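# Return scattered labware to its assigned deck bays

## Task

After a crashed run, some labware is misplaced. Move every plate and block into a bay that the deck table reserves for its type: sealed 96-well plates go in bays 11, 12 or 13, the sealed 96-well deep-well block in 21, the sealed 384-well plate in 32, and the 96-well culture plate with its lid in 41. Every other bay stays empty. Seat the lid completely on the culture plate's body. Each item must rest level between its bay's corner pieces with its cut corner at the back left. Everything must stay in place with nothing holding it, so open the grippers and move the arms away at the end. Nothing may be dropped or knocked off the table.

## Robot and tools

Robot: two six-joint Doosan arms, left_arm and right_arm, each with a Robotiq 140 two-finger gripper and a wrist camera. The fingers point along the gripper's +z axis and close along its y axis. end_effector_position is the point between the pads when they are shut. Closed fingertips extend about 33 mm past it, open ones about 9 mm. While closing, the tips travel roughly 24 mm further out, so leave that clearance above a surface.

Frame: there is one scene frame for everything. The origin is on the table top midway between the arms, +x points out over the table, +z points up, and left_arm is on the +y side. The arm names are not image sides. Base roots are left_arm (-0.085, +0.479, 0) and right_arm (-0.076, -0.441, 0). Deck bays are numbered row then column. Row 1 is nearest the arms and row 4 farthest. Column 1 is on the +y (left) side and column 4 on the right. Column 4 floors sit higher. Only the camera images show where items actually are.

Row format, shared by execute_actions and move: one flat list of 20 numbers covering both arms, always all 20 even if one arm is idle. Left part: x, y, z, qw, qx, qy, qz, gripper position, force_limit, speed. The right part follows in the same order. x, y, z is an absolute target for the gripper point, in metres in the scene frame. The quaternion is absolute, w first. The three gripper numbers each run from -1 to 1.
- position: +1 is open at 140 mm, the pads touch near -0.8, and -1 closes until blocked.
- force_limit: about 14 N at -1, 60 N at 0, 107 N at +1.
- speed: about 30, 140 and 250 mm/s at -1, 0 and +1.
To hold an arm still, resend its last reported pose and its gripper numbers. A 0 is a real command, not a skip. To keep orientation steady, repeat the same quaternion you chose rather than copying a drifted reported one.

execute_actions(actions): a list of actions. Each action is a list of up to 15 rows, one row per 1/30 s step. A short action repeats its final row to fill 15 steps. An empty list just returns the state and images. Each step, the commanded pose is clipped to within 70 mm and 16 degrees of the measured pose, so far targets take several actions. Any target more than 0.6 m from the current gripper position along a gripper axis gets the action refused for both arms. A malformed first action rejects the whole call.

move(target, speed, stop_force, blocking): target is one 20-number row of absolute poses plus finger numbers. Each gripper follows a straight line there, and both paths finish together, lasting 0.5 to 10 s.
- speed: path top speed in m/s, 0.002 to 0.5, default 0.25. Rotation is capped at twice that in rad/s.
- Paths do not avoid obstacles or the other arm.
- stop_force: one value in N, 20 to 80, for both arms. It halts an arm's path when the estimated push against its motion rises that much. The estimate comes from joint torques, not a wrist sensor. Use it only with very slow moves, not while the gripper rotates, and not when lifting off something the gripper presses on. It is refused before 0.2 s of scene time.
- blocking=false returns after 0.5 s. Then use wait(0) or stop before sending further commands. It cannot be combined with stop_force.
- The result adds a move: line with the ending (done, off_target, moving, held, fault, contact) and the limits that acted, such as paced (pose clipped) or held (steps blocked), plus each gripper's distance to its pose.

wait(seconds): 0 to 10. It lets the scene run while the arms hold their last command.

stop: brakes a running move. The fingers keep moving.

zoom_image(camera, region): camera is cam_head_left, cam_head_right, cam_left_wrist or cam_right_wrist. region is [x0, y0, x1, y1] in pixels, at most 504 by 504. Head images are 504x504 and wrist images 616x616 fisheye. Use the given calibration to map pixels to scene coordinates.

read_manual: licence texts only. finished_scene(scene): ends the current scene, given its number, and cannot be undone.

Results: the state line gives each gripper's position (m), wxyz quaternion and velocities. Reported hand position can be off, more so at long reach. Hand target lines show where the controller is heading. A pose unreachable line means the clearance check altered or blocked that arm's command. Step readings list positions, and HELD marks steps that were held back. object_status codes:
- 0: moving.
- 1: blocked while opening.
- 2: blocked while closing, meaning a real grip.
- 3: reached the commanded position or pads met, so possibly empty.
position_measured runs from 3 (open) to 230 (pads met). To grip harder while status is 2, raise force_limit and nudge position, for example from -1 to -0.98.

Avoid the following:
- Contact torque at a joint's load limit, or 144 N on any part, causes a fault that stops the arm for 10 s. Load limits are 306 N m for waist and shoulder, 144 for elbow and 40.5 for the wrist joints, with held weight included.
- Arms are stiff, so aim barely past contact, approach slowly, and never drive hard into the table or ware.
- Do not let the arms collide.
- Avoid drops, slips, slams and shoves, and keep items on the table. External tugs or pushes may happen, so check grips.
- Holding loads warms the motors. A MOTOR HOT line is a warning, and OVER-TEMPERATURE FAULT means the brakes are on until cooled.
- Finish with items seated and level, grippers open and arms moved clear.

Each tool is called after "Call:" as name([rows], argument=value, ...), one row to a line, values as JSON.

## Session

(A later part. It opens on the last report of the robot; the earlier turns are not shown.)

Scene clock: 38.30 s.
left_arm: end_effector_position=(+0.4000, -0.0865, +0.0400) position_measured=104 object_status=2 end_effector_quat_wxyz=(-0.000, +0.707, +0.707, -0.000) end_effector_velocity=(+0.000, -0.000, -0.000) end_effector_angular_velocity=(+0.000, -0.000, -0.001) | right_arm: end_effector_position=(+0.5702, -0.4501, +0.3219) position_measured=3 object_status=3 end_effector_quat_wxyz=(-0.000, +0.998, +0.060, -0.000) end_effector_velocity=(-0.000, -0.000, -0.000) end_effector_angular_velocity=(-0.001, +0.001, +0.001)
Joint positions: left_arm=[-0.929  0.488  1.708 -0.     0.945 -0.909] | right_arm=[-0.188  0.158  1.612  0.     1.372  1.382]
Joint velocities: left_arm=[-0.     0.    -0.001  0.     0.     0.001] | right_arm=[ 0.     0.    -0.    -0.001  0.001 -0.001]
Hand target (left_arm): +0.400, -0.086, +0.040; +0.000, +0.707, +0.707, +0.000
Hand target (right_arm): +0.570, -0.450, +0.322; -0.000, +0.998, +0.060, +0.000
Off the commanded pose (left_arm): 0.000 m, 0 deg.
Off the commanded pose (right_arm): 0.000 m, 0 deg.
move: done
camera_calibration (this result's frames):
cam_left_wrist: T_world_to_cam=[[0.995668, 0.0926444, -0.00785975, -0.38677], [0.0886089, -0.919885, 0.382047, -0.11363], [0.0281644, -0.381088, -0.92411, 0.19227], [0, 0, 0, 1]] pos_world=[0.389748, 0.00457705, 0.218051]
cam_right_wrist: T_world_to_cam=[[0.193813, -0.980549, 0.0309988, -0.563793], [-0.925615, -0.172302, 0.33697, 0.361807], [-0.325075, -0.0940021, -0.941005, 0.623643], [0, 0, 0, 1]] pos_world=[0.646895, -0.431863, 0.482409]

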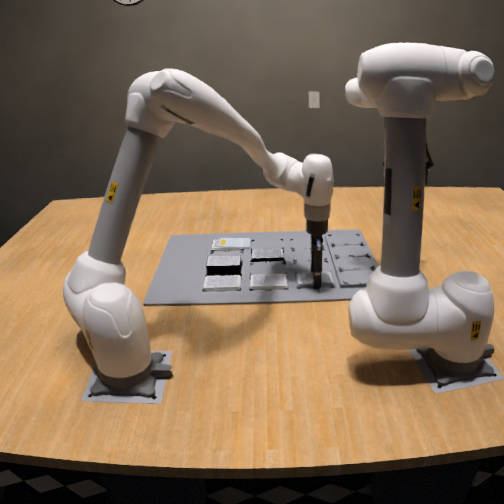

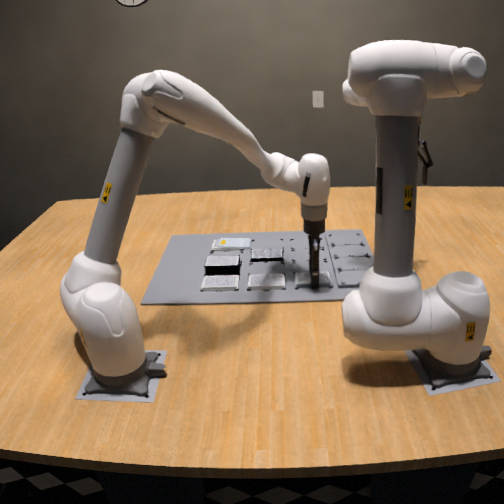

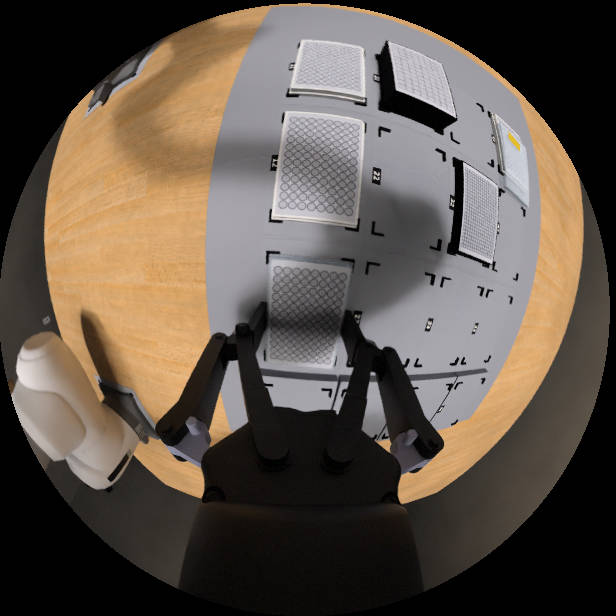

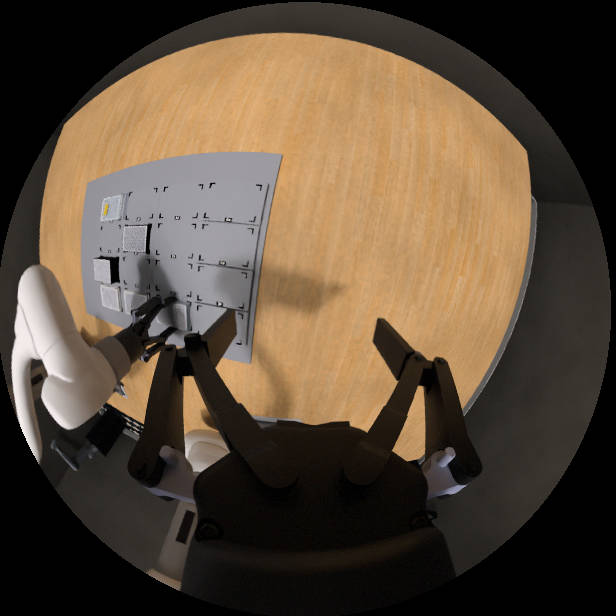

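Call:
move(target=[0.3992,-0.087,0.040,0,0.7071,0.7071,0,-1,-0.3,-0.8,0.5702,-0.4501,0.3219,0,0.998,0.06,0,1,0,0], speed=0.02)

Call:
move(target=[0.3992,-0.087,0.028,0,0.7071,0.7071,0,-1,-0.3,-0.8,0.5702,-0.4501,0.3219,0,0.998,0.06,0,1,0,0], speed=0.005, stop_force=20)

Call:
zoom_image(camera="cam_left_wrist", region=[240, 230, 380, 390])

Call:
zoom_image(camera="cam_head_left", region=[260, 250, 360, 300])

Scene clock: 39.47 s.
left_arm: end_effector_position=(+0.3992, -0.0870, +0.0400) position_measured=104 object_status=2 end_effector_quat_wxyz=(-0.000, +0.707, +0.707, +0.000) end_effector_velocity=(+0.001, +0.000, -0.000) end_effector_angular_velocity=(-0.000, -0.001, -0.000) | right_arm: end_effector_position=(+0.5702, -0.4501, +0.3219) position_measured=3 object_status=3 end_effector_quat_wxyz=(-0.000, +0.998, +0.060, +0.000) end_effector_velocity=(-0.000, +0.000, -0.000) end_effector_angular_velocity=(-0.000, +0.000, +0.000)
Joint positions: left_arm=[-0.931  0.488  1.709  0.     0.945 -0.91 ] | right_arm=[-0.188  0.158  1.612  0.     1.372  1.382]
Joint velocities: left_arm=[ 0.001 -0.     0.     0.001 -0.001 -0.   ] | right_arm=[ 0. -0.  0. -0.  0.  0.]
Hand target (left_arm): +0.399, -0.087, +0.040; -0.000, +0.707, +0.707, +0.000
Hand target (right_arm): +0.570, -0.450, +0.322; -0.000, +0.998, +0.060, +0.000
Off the commanded pose (left_arm): 0.000 m, 0 deg.
Off the commanded pose (right_arm): 0.000 m, 0 deg.
move: done
camera_calibration (this result's frames):
cam_left_wrist: T_world_to_cam=[[0.995672, 0.0926085, -0.00781609, -0.385966], [0.0885611, -0.919917, 0.381982, -0.113962], [0.0281846, -0.381021, -0.924137, 0.192091], [0, 0, 0, 1]] pos_world=[0.388974, 0.00409857, 0.218033]
cam_right_wrist: T_world_to_cam=[[0.193813, -0.980549, 0.0309989, -0.563793], [-0.925615, -0.172302, 0.33697, 0.361807], [-0.325075, -0.0940021, -0.941005, 0.623643], [0, 0, 0, 1]] pos_world=[0.646895, -0.431863, 0.482409]

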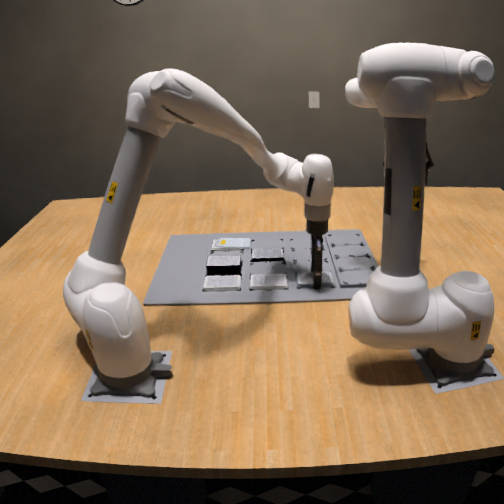

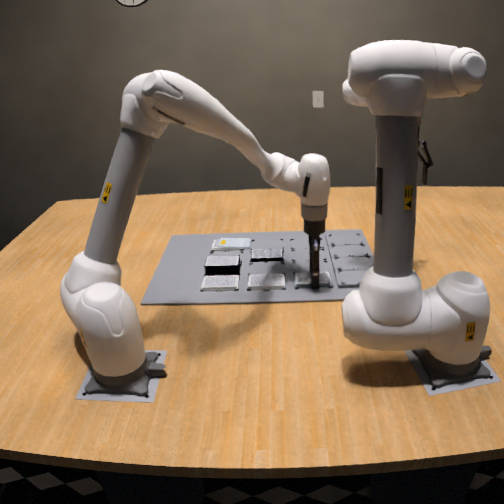

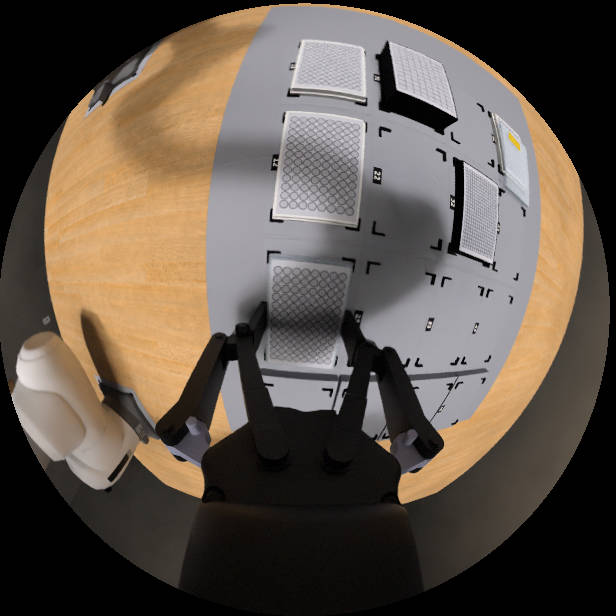

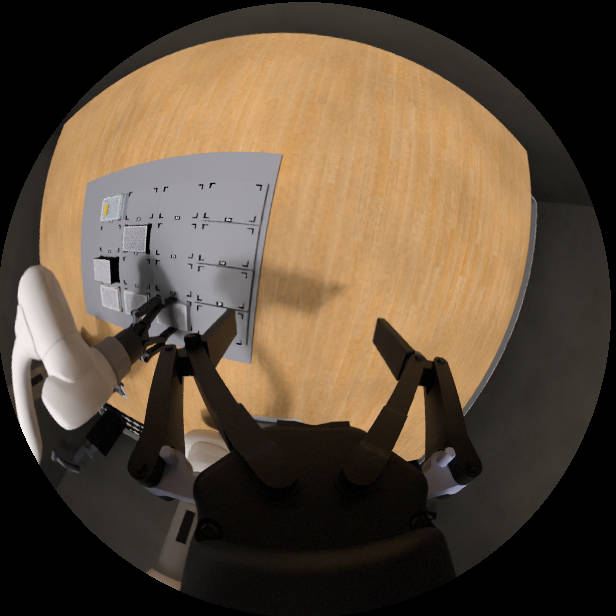

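Scene clock: 40.57 s.
left_arm: end_effector_position=(+0.3992, -0.0870, +0.0361) position_measured=104 object_status=2 end_effector_quat_wxyz=(+0.000, +0.707, +0.707, +0.000) end_effector_velocity=(+0.001, -0.000, +0.002) end_effector_angular_velocity=(+0.000, -0.001, +0.000) | right_arm: end_effector_position=(+0.5702, -0.4501, +0.3219) position_measured=3 object_status=3 end_effector_quat_wxyz=(-0.000, +0.998, +0.060, -0.000) end_effector_velocity=(+0.000, -0.000, +0.000) end_effector_angular_velocity=(-0.000, -0.001, -0.001)
Joint positions: left_arm=[-0.931  0.492  1.711  0.     0.938 -0.91 ] | right_arm=[-0.188  0.158  1.612  0.     1.372  1.382]
Joint velocities: left_arm=[ 0.    -0.001 -0.002  0.001  0.003 -0.   ] | right_arm=[-0.    -0.    -0.    -0.    -0.001  0.001]
Hand target (left_arm): +0.399, -0.087, +0.036; +0.000, +0.707, +0.707, +0.000
Hand target (right_arm): +0.570, -0.450, +0.322; +0.000, +0.998, +0.060, +0.000
Off the commanded pose (left_arm): 0.008 m, 0 deg.
Off the commanded pose (right_arm): 0.000 m, 0 deg.
move: contact (left_arm)
camera_calibration (this result's frames):
cam_left_wrist: T_world_to_cam=[[0.995672, 0.0926092, -0.00773562, -0.385995], [0.0885284, -0.919884, 0.382068, -0.112446], [0.0282671, -0.381099, -0.924102, 0.188447], [0, 0, 0, 1]] pos_world=[0.388953, 0.00412629, 0.214121]
cam_right_wrist: T_world_to_cam=[[0.193812, -0.980549, 0.0309988, -0.563793], [-0.925615, -0.172301, 0.336971, 0.361807], [-0.325075, -0.094002, -0.941005, 0.623643], [0, 0, 0, 1]] pos_world=[0.646895, -0.431863, 0.482409]

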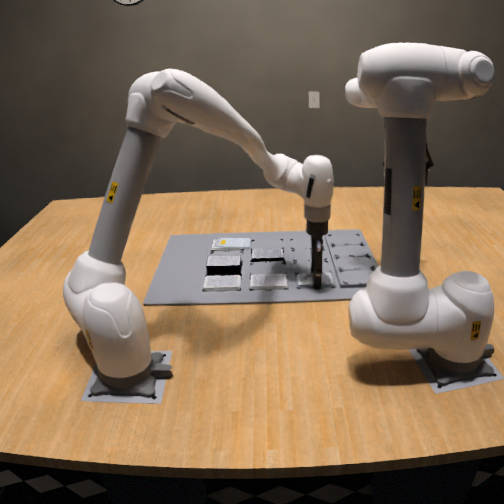

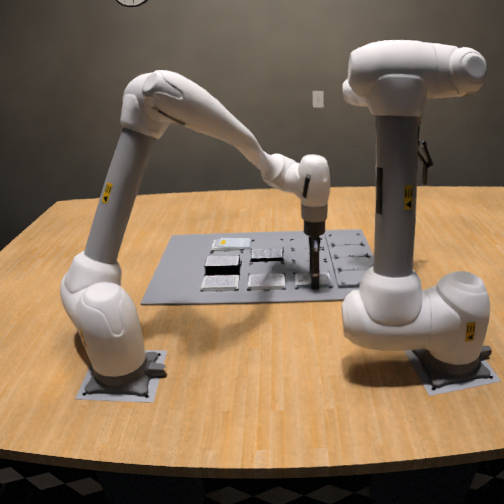

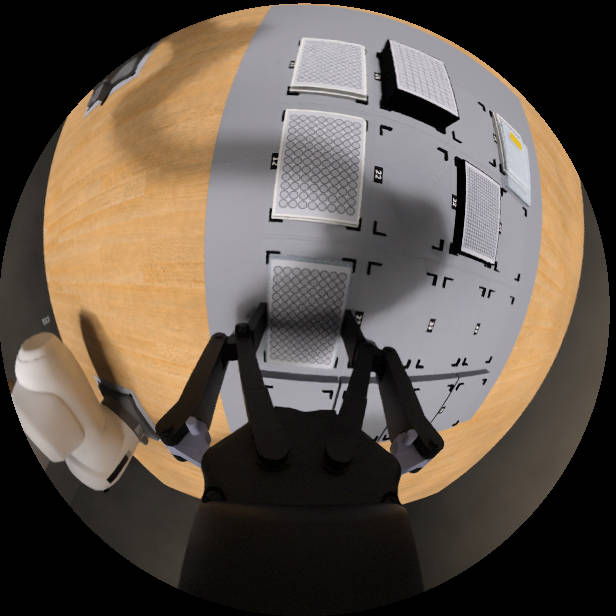

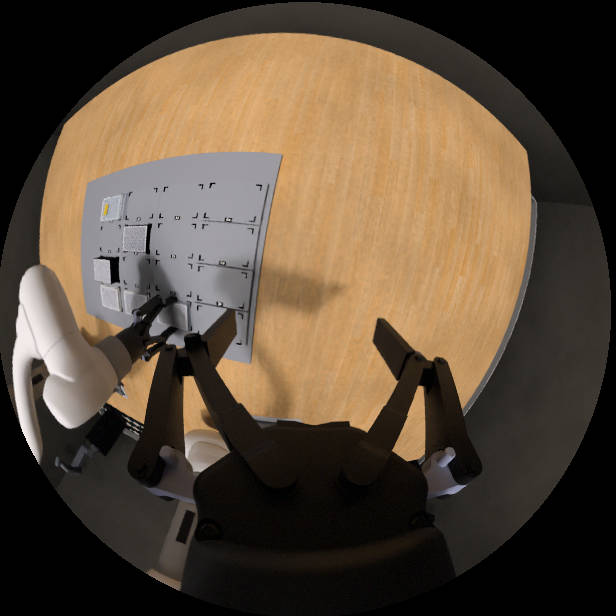

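Region (240, 230, 380, 390) of cam_left_wrist's 616x616 image, scaled by 3.150, with more detail than that image has; it fills the left 441 columns of this view, and the rest is white.

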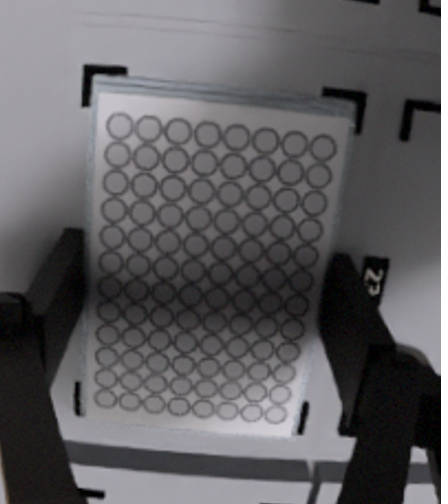

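Region (260, 250, 360, 300) of cam_head_left's 504x504 image, scaled by 5.040, with more detail than that image has.

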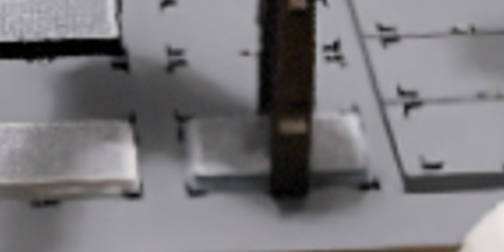

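Call:
move(target=[0.3992,-0.087,0.0365,0,0.7071,0.7071,0,0.45,-0.3,-0.5,0.5702,-0.4501,0.3219,0,0.998,0.06,0,1,0,0])

Call:
move(target=[0.3992,-0.087,0.09,0,0.7071,0.7071,0,0.45,-0.3,-0.5,0.5702,-0.4501,0.3219,0,0.998,0.06,0,1,0,0], speed=0.15)

Call:
zoom_image(camera="cam_left_wrist", region=[240, 230, 380, 390])

Call:
move(target=[0.724,0.22,0.09,0,0.7071,0.7071,0,0.45,-0.3,-0.5,0.5702,-0.4501,0.3219,0,0.998,0.06,0,1,0,0], speed=0.3)

Call:
zoom_image(camera="cam_left_wrist", region=[200, 180, 420, 400])

Call:
zoom_image(camera="cam_head_left", region=[190, 215, 290, 265])

Scene clock: 41.77 s.
left_arm: end_effector_position=(+0.3992, -0.0870, +0.0365) position_measured=72 object_status=3 end_effector_quat_wxyz=(-0.000, +0.707, +0.707, +0.000) end_effector_velocity=(+0.000, -0.000, +0.001) end_effector_angular_velocity=(-0.001, -0.001, -0.000) | right_arm: end_effector_position=(+0.5702, -0.4501, +0.3219) position_measured=3 object_status=3 end_effector_quat_wxyz=(-0.000, +0.998, +0.060, -0.000) end_effector_velocity=(+0.000, +0.000, -0.000) end_effector_angular_velocity=(-0.000, -0.001, +0.001)
Joint positions: left_arm=[-0.931  0.492  1.711  0.     0.939 -0.91 ] | right_arm=[-0.188  0.158  1.612 -0.     1.372  1.382]
Joint velocities: left_arm=[-0.    -0.001 -0.    -0.    -0.     0.   ] | right_arm=[ 0.     0.     0.    -0.    -0.001 -0.   ]
Hand target (left_arm): +0.399, -0.087, +0.037; -0.000, +0.707, +0.707, -0.000
Hand target (right_arm): +0.570, -0.450, +0.322; -0.000, +0.998, +0.060, +0.000
Off the commanded pose (left_arm): 0.000 m, 0 deg.
Off the commanded pose (right_arm): 0.000 m, 0 deg.
move: done
camera_calibration (this result's frames):
cam_left_wrist: T_world_to_cam=[[0.995675, 0.0925826, -0.00778279, -0.385997], [0.0885247, -0.919924, 0.381972, -0.112617], [0.0282044, -0.381009, -0.924141, 0.188854], [0, 0, 0, 1]] pos_world=[0.38897, 0.00409264, 0.21454]
cam_right_wrist: T_world_to_cam=[[0.193813, -0.980549, 0.0309989, -0.563793], [-0.925615, -0.172302, 0.336971, 0.361807], [-0.325075, -0.0940022, -0.941005, 0.623643], [0, 0, 0, 1]] pos_world=[0.646895, -0.431863, 0.482409]

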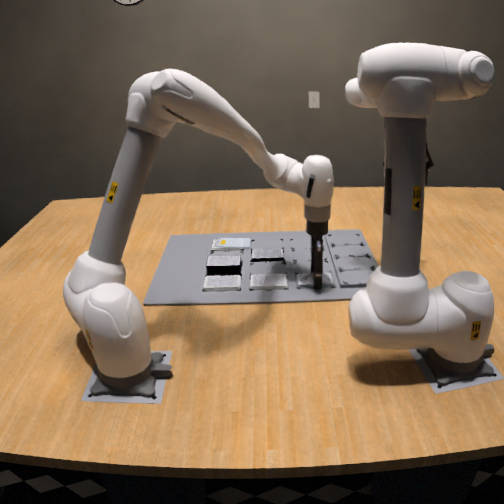

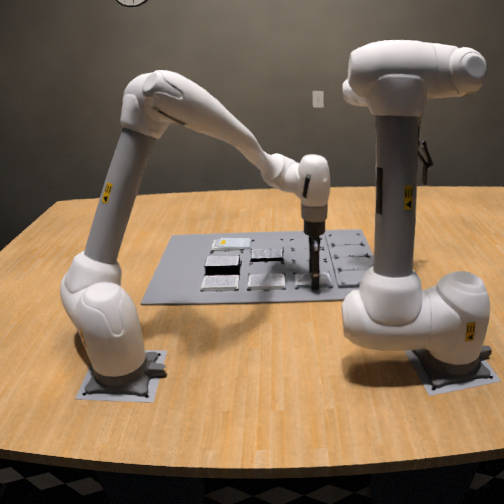

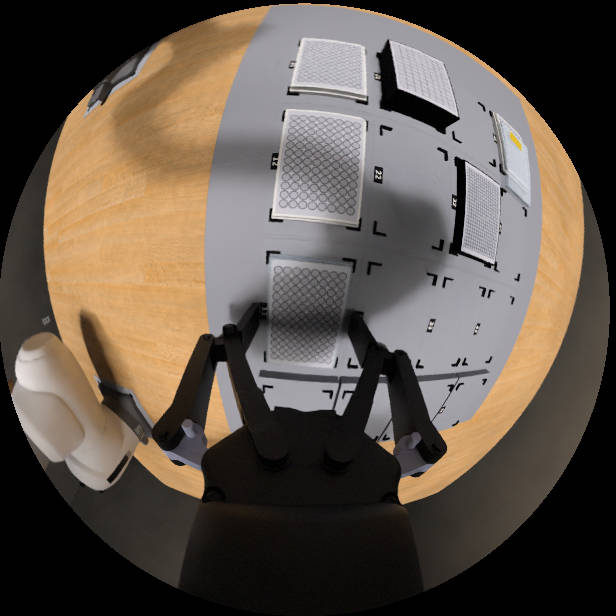

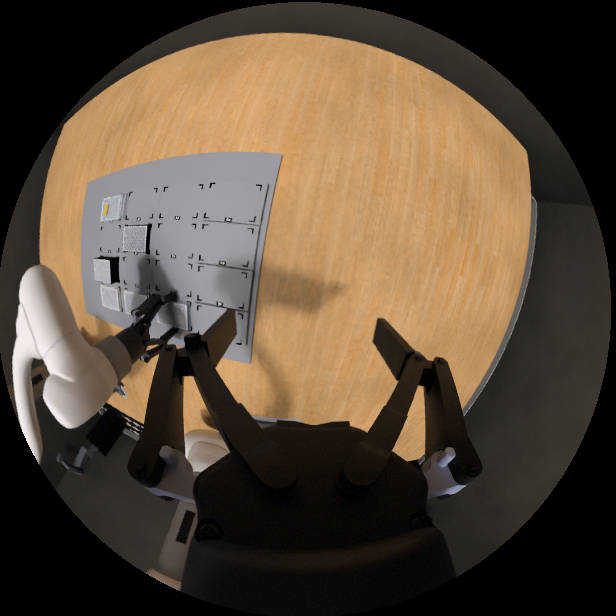

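Scene clock: 42.50 s.
left_arm: end_effector_position=(+0.3992, -0.0870, +0.0901) position_measured=72 object_status=3 end_effector_quat_wxyz=(+0.000, +0.707, +0.707, +0.000) end_effector_velocity=(-0.001, +0.001, -0.001) end_effector_angular_velocity=(+0.002, +0.002, -0.001) | right_arm: end_effector_position=(+0.5702, -0.4501, +0.3219) position_measured=3 object_status=3 end_effector_quat_wxyz=(-0.000, +0.998, +0.060, -0.000) end_effector_velocity=(+0.000, -0.000, +0.000) end_effector_angular_velocity=(+0.000, -0.001, -0.001)
Joint positions: left_arm=[-0.931  0.443  1.673  0.     1.025 -0.91 ] | right_arm=[-0.188  0.158  1.612  0.     1.372  1.382]
Joint velocities: left_arm=[ 0.     0.     0.001 -0.     0.001  0.001] | right_arm=[-0.    -0.    -0.     0.    -0.001  0.   ]
Hand target (left_arm): +0.399, -0.087, +0.090; -0.000, +0.707, +0.707, -0.000
Hand target (right_arm): +0.570, -0.450, +0.322; -0.000, +0.998, +0.060, +0.000
Off the commanded pose (left_arm): 0.000 m, 0 deg.
Off the commanded pose (right_arm): 0.000 m, 0 deg.
move: done
camera_calibration (this result's frames):
cam_left_wrist: T_world_to_cam=[[0.995676, 0.0925736, -0.00771835, -0.385593], [0.0884891, -0.91989, 0.382062, -0.133113], [0.0282688, -0.381093, -0.924104, 0.238361], [0, 0, 0, 1]] pos_world=[0.388967, 0.00408404, 0.268151]
cam_right_wrist: T_world_to_cam=[[0.193812, -0.980549, 0.0309989, -0.563793], [-0.925615, -0.172301, 0.336971, 0.361807], [-0.325075, -0.094002, -0.941005, 0.623643], [0, 0, 0, 1]] pos_world=[0.646895, -0.431863, 0.482409]

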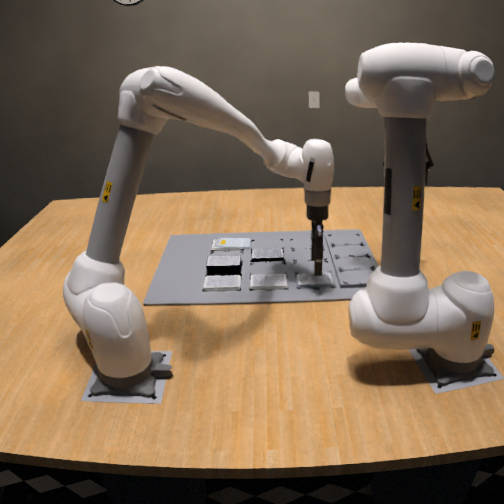

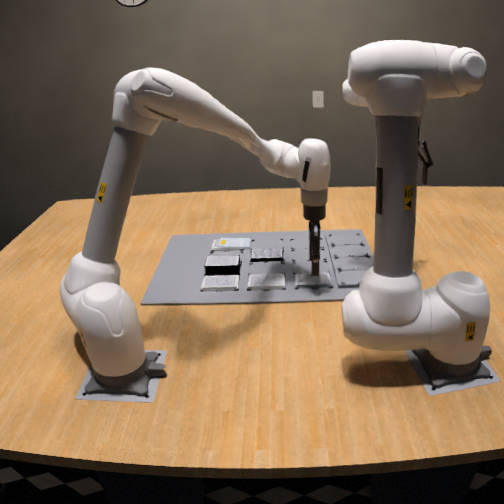

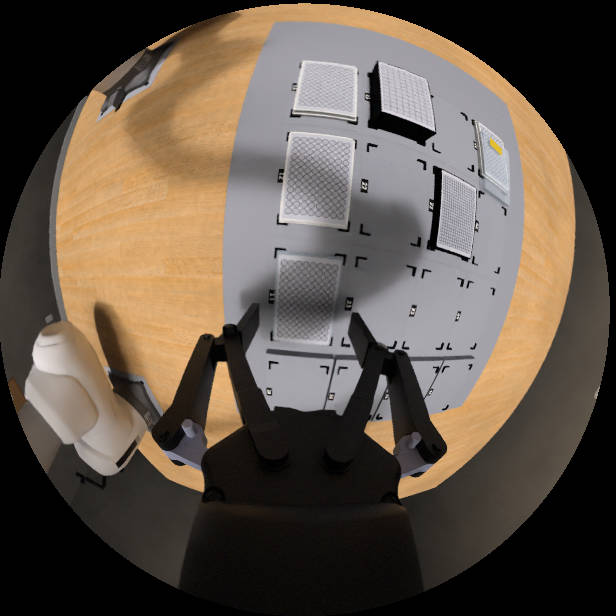

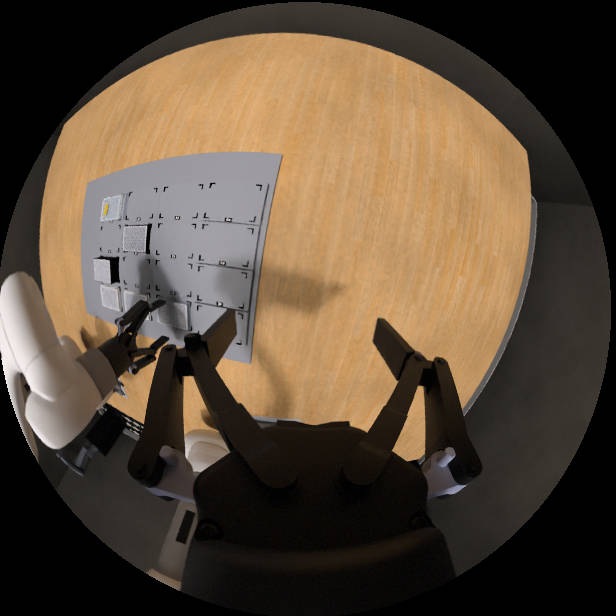

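Region (240, 230, 380, 390) of cam_left_wrist's 616x616 image, scaled by 3.150, with more detail than that image has; it fills the left 441 columns of this view, and the rest is white.

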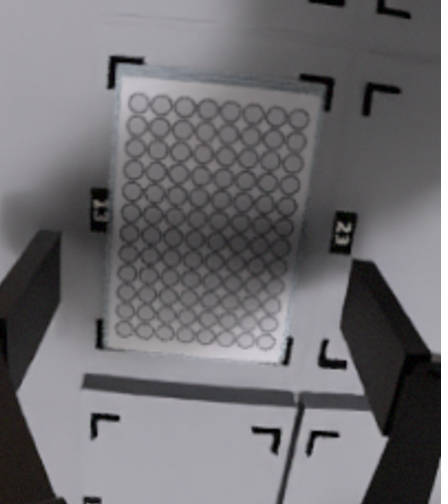

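Scene clock: 44.37 s.
left_arm: end_effector_position=(+0.7246, +0.2199, +0.0899) position_measured=72 object_status=3 end_effector_quat_wxyz=(+0.000, +0.707, +0.707, -0.000) end_effector_velocity=(-0.001, +0.000, -0.001) end_effector_angular_velocity=(+0.000, +0.001, -0.000) | right_arm: end_effector_position=(+0.5702, -0.4501, +0.3219) position_measured=3 object_status=3 end_effector_quat_wxyz=(+0.000, +0.998, +0.060, -0.000) end_effector_velocity=(+0.000, +0.000, +0.000) end_effector_angular_velocity=(+0.000, -0.001, +0.000)
Joint positions: left_arm=[-0.371  0.592  1.431 -0.     1.118 -0.35 ] | right_arm=[-0.188  0.158  1.612 -0.     1.372  1.382]
Joint velocities: left_arm=[ 0.     0.     0.001 -0.     0.     0.001] | right_arm=[ 0.    -0.     0.     0.    -0.001  0.   ]
Hand target (left_arm): +0.725, +0.220, +0.090; +0.000, +0.707, +0.707, -0.000
Hand target (right_arm): +0.570, -0.450, +0.322; -0.000, +0.998, +0.060, +0.000
Off the commanded pose (left_arm): 0.001 m, 0 deg.
Off the commanded pose (right_arm): 0.000 m, 0 deg.
move: done
camera_calibration (this result's frames):
cam_left_wrist: T_world_to_cam=[[0.99567, 0.092642, -0.00760346, -0.738006], [0.0884979, -0.919746, 0.382408, 0.12046], [0.0284338, -0.381425, -0.923962, 0.345857], [0, 0, 0, 1]] pos_world=[0.714316, 0.311081, 0.267883]
cam_right_wrist: T_world_to_cam=[[0.193813, -0.980549, 0.030999, -0.563793], [-0.925615, -0.172302, 0.336971, 0.361807], [-0.325075, -0.0940023, -0.941005, 0.623643], [0, 0, 0, 1]] pos_world=[0.646895, -0.431863, 0.482409]

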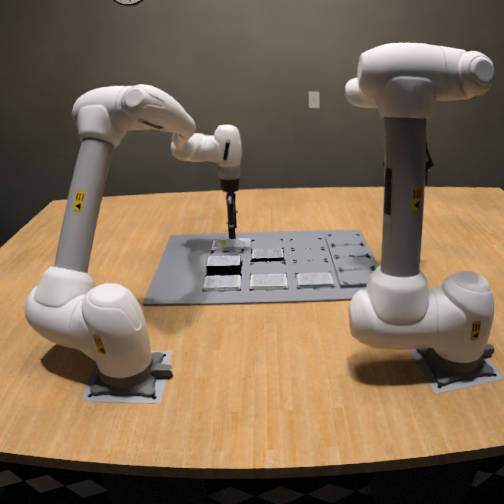

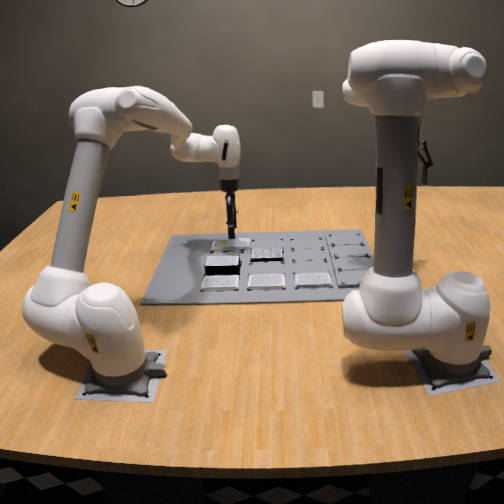

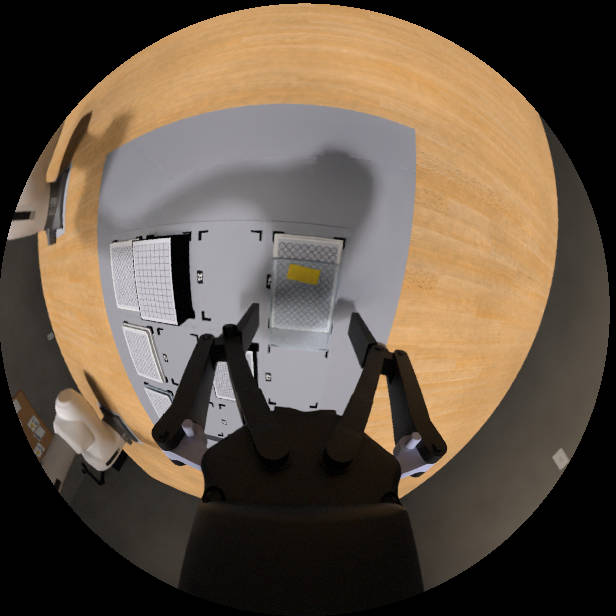

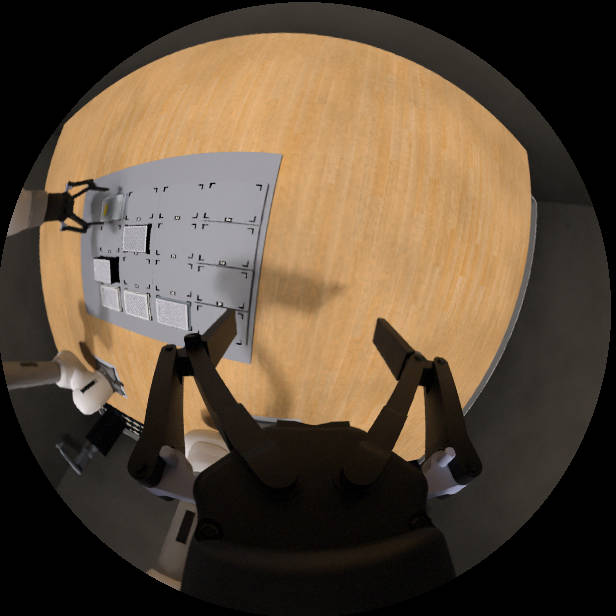

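Region (200, 180, 420, 400) of cam_left_wrist's 616x616 image, scaled by 2.291, with more detail than that image has.

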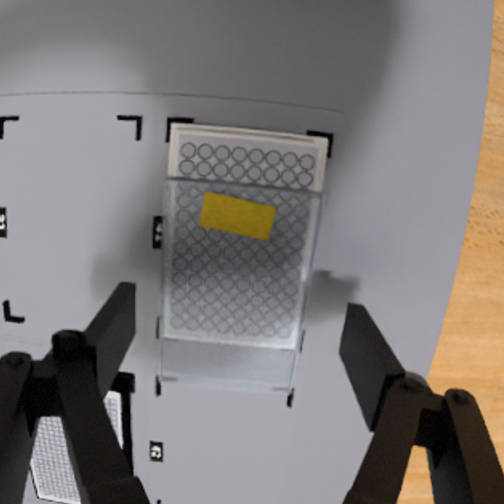

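Region (190, 215, 290, 265) of cam_head_left's 504x504 image, scaled by 5.040, with more detail than that image has.

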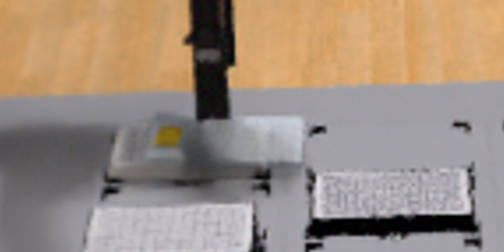

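Call:
move(target=[0.723,0.222,0.049,0,0.7071,0.7071,0,0.45,-0.3,-0.5,0.5702,-0.4501,0.3219,0,0.998,0.06,0,1,0,0], speed=0.08)

Call:
move(target=[0.723,0.222,0.049,0,0.7071,0.7071,0,-1,-0.6,-0.8,0.5702,-0.4501,0.3219,0,0.998,0.06,0,1,0,0])

Call:
zoom_image(camera="cam_head_left", region=[190, 215, 290, 265])

Call:
move(target=[0.723,0.222,0.057,0,0.7071,0.7071,0,-1,-0.6,-0.8,0.5702,-0.4501,0.3219,0,0.998,0.06,0,1,0,0], speed=0.03)

Call:
zoom_image(camera="cam_left_wrist", region=[200, 180, 420, 400])

Call:
zoom_image(camera="cam_head_left", region=[190, 215, 290, 265])

Scene clock: 45.63 s.
left_arm: end_effector_position=(+0.7229, +0.2220, +0.0489) position_measured=72 object_status=3 end_effector_quat_wxyz=(-0.000, +0.707, +0.707, -0.000) end_effector_velocity=(+0.001, -0.001, +0.001) end_effector_angular_velocity=(-0.002, -0.002, +0.003) | right_arm: end_effector_position=(+0.5702, -0.4501, +0.3219) position_measured=3 object_status=3 end_effector_quat_wxyz=(+0.000, +0.998, +0.060, -0.000) end_effector_velocity=(-0.000, +0.001, -0.000) end_effector_angular_velocity=(+0.000, +0.001, +0.001)
Joint positions: left_arm=[-0.369  0.62   1.466  0.     1.055 -0.349] | right_arm=[-0.188  0.158  1.612 -0.     1.372  1.382]
Joint velocities: left_arm=[-0.    -0.001 -0.001 -0.001 -0.001 -0.002] | right_arm=[ 0.001  0.    -0.     0.     0.001  0.001]
Hand target (left_arm): +0.723, +0.222, +0.049; -0.000, +0.707, +0.707, +0.000
Hand target (right_arm): +0.570, -0.450, +0.322; -0.000, +0.998, +0.060, +0.000
Off the commanded pose (left_arm): 0.000 m, 0 deg.
Off the commanded pose (right_arm): 0.000 m, 0 deg.
move: done
camera_calibration (this result's frames):
cam_left_wrist: T_world_to_cam=[[0.995669, 0.0926293, -0.00792224, -0.736834], [0.0886223, -0.919933, 0.381929, 0.138196], [0.0280899, -0.380977, -0.924158, 0.308999], [0, 0, 0, 1]] pos_world=[0.712716, 0.313104, 0.226945]
cam_right_wrist: T_world_to_cam=[[0.193813, -0.980549, 0.030999, -0.563793], [-0.925615, -0.172302, 0.336971, 0.361807], [-0.325075, -0.0940023, -0.941005, 0.623643], [0, 0, 0, 1]] pos_world=[0.646895, -0.431863, 0.482409]

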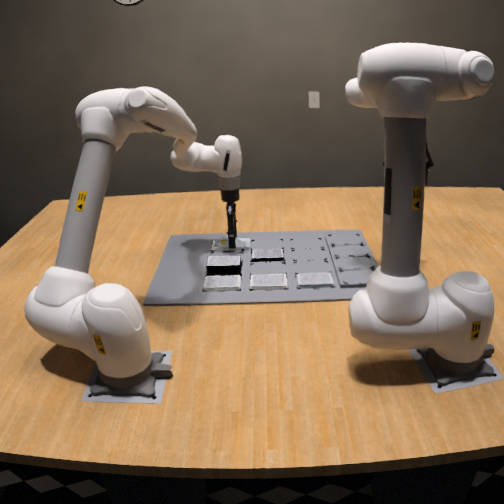

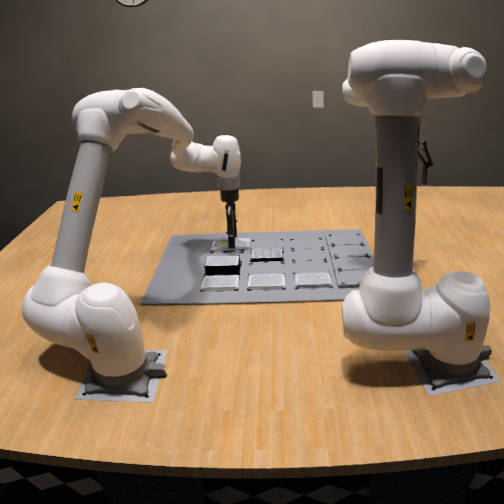

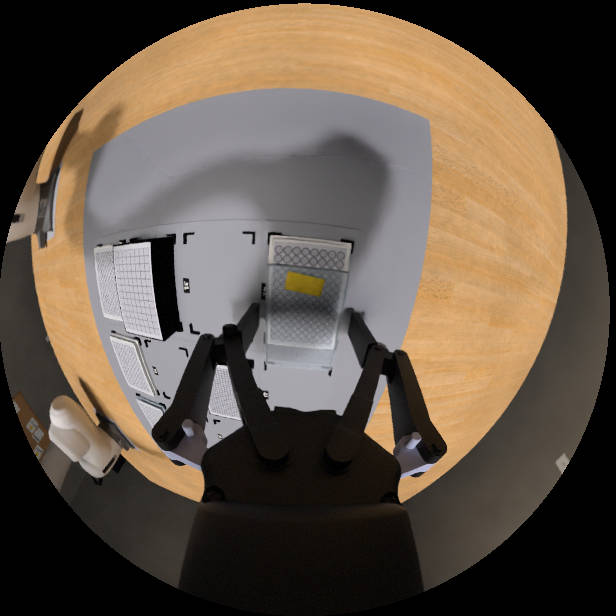

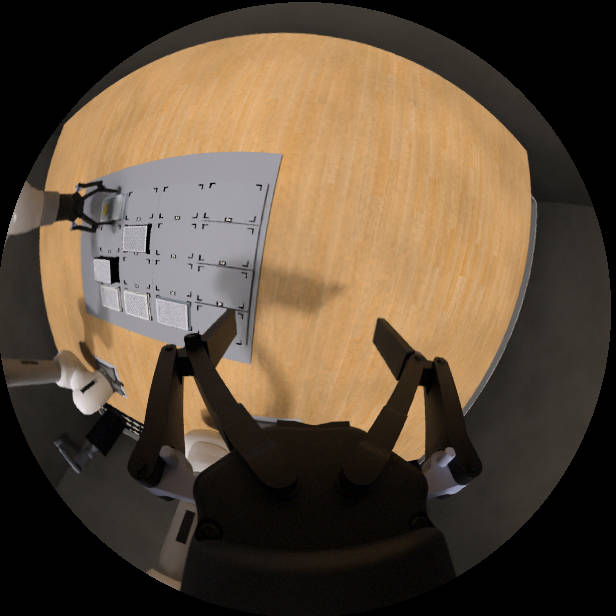

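Scene clock: 46.33 s.
left_arm: end_effector_position=(+0.7230, +0.2220, +0.0490) position_measured=103 object_status=2 end_effector_quat_wxyz=(-0.000, +0.707, +0.707, +0.000) end_effector_velocity=(-0.000, -0.001, +0.000) end_effector_angular_velocity=(-0.001, -0.000, -0.001) | right_arm: end_effector_position=(+0.5702, -0.4501, +0.3219) position_measured=3 object_status=3 end_effector_quat_wxyz=(-0.000, +0.998, +0.060, -0.000) end_effector_velocity=(-0.000, +0.000, -0.000) end_effector_angular_velocity=(+0.000, +0.001, -0.000)
Joint positions: left_arm=[-0.369  0.62   1.466  0.     1.055 -0.349] | right_arm=[-0.188  0.158  1.612  0.     1.372  1.382]
Joint velocities: left_arm=[-0.001 -0.     0.    -0.001 -0.     0.001] | right_arm=[ 0.     0.    -0.     0.     0.001  0.   ]
Hand target (left_arm): +0.723, +0.222, +0.049; +0.000, +0.707, +0.707, -0.000
Hand target (right_arm): +0.570, -0.450, +0.322; +0.000, +0.998, +0.060, +0.000
Off the commanded pose (left_arm): 0.000 m, 0 deg.
Off the commanded pose (right_arm): 0.000 m, 0 deg.
move: done
camera_calibration (this result's frames):
cam_left_wrist: T_world_to_cam=[[0.995676, 0.0925712, -0.0077962, -0.736891], [0.0885189, -0.91992, 0.381984, 0.138195], [0.0281889, -0.381022, -0.924136, 0.309037], [0, 0, 0, 1]] pos_world=[0.71276, 0.313093, 0.227059]
cam_right_wrist: T_world_to_cam=[[0.193812, -0.980549, 0.0309988, -0.563793], [-0.925615, -0.172301, 0.336971, 0.361807], [-0.325075, -0.0940019, -0.941005, 0.623643], [0, 0, 0, 1]] pos_world=[0.646895, -0.431863, 0.482409]

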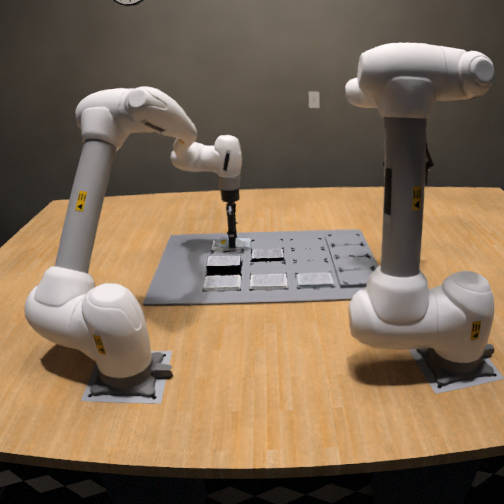

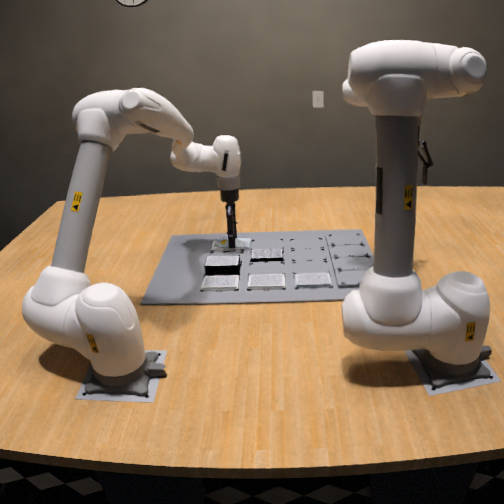

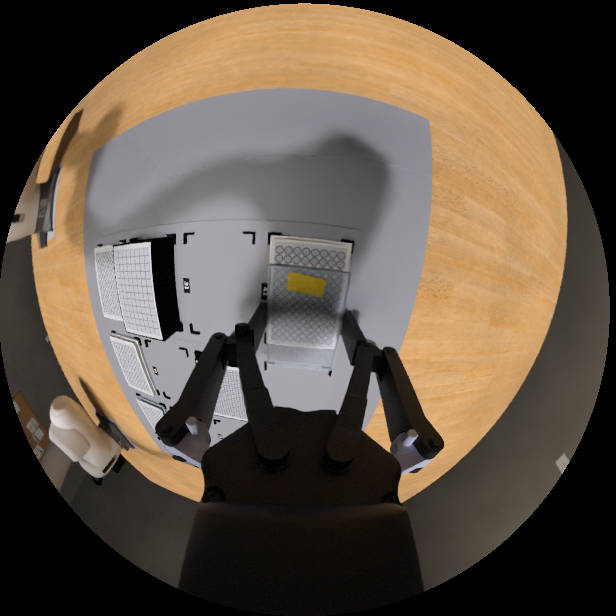

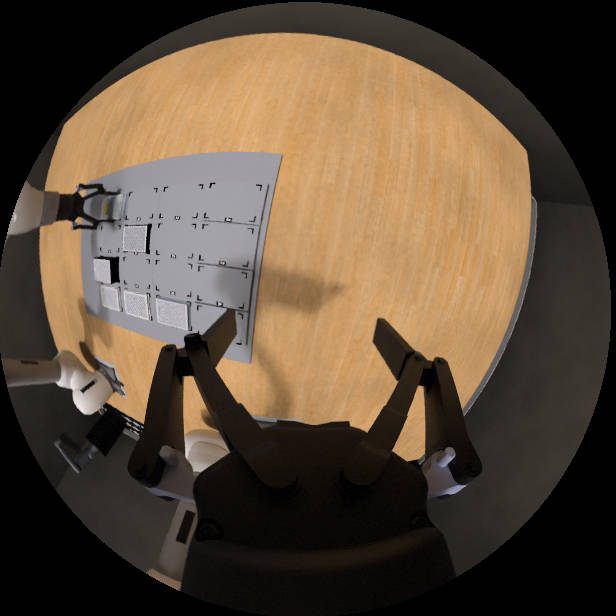

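Region (190, 215, 290, 265) of cam_head_left's 504x504 image, scaled by 5.040, with more detail than that image has.

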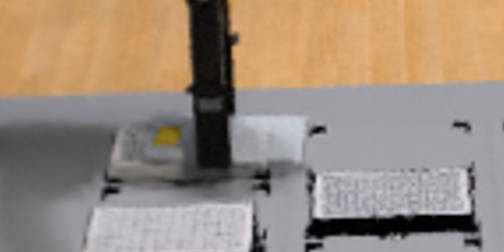

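Scene clock: 47.03 s.
left_arm: end_effector_position=(+0.7230, +0.2220, +0.0570) position_measured=103 object_status=2 end_effector_quat_wxyz=(+0.000, +0.707, +0.707, +0.000) end_effector_velocity=(-0.000, +0.000, -0.001) end_effector_angular_velocity=(+0.000, +0.000, -0.000) | right_arm: end_effector_position=(+0.5702, -0.4501, +0.3219) position_measured=3 object_status=3 end_effector_quat_wxyz=(-0.000, +0.998, +0.060, -0.000) end_effector_velocity=(-0.000, +0.000, -0.000) end_effector_angular_velocity=(-0.000, +0.000, -0.000)
Joint positions: left_arm=[-0.369  0.614  1.461  0.     1.067 -0.349] | right_arm=[-0.188  0.158  1.612  0.     1.372  1.382]
Joint velocities: left_arm=[ 0.     0.001  0.001  0.    -0.001  0.   ] | right_arm=[ 0.     0.    -0.    -0.     0.     0.001]
Hand target (left_arm): +0.723, +0.222, +0.057; +0.000, +0.707, +0.707, -0.000
Hand target (right_arm): +0.570, -0.450, +0.322; -0.000, +0.998, +0.060, +0.000
Off the commanded pose (left_arm): 0.000 m, 0 deg.
Off the commanded pose (right_arm): 0.000 m, 0 deg.
move: done
camera_calibration (this result's frames):
cam_left_wrist: T_world_to_cam=[[0.995676, 0.0925663, -0.00773631, -0.736863], [0.0884907, -0.919912, 0.38201, 0.135133], [0.0282446, -0.381043, -0.924126, 0.316423], [0, 0, 0, 1]] pos_world=[0.712782, 0.31309, 0.235091]
cam_right_wrist: T_world_to_cam=[[0.193813, -0.980549, 0.0309987, -0.563793], [-0.925615, -0.172302, 0.336971, 0.361807], [-0.325075, -0.094002, -0.941005, 0.623643], [0, 0, 0, 1]] pos_world=[0.646895, -0.431862, 0.482409]

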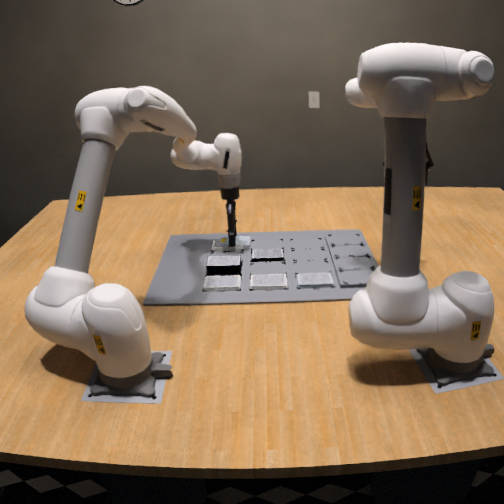

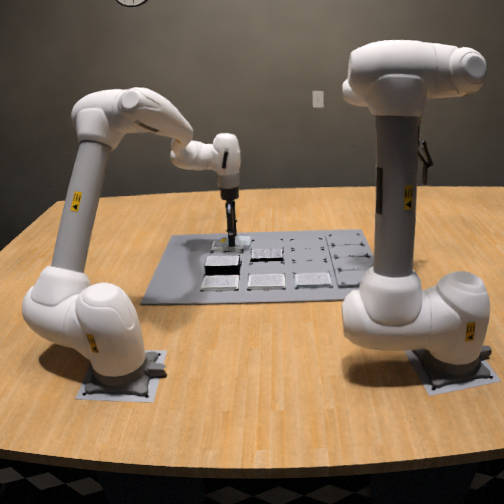

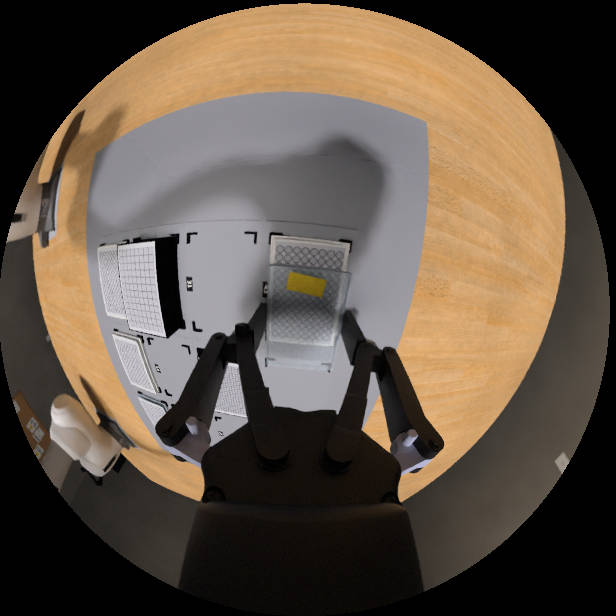

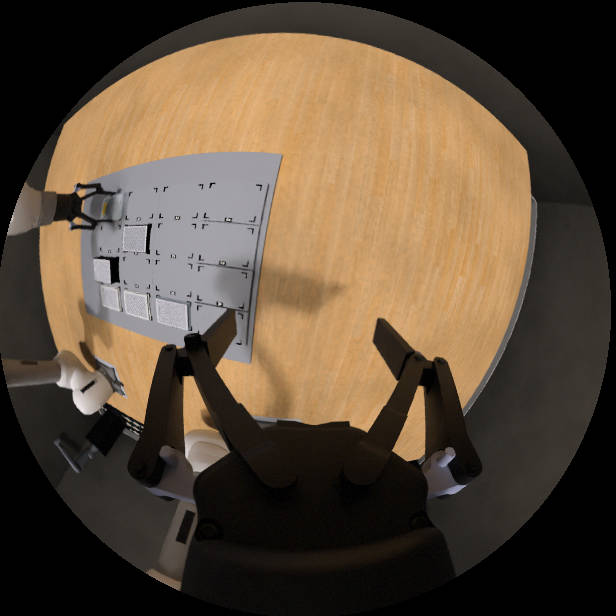

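Region (200, 180, 420, 400) of cam_left_wrist's 616x616 image, scaled by 2.291, with more detail than that image has.

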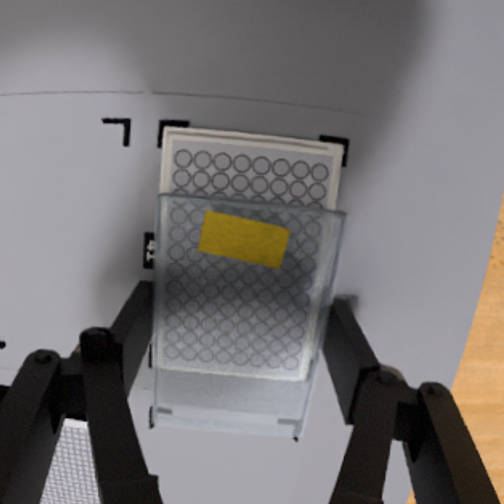

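Region (190, 215, 290, 265) of cam_head_left's 504x504 image, scaled by 5.040, with more detail than that image has.

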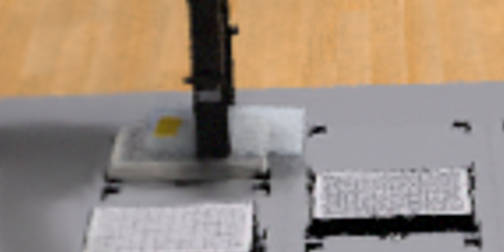

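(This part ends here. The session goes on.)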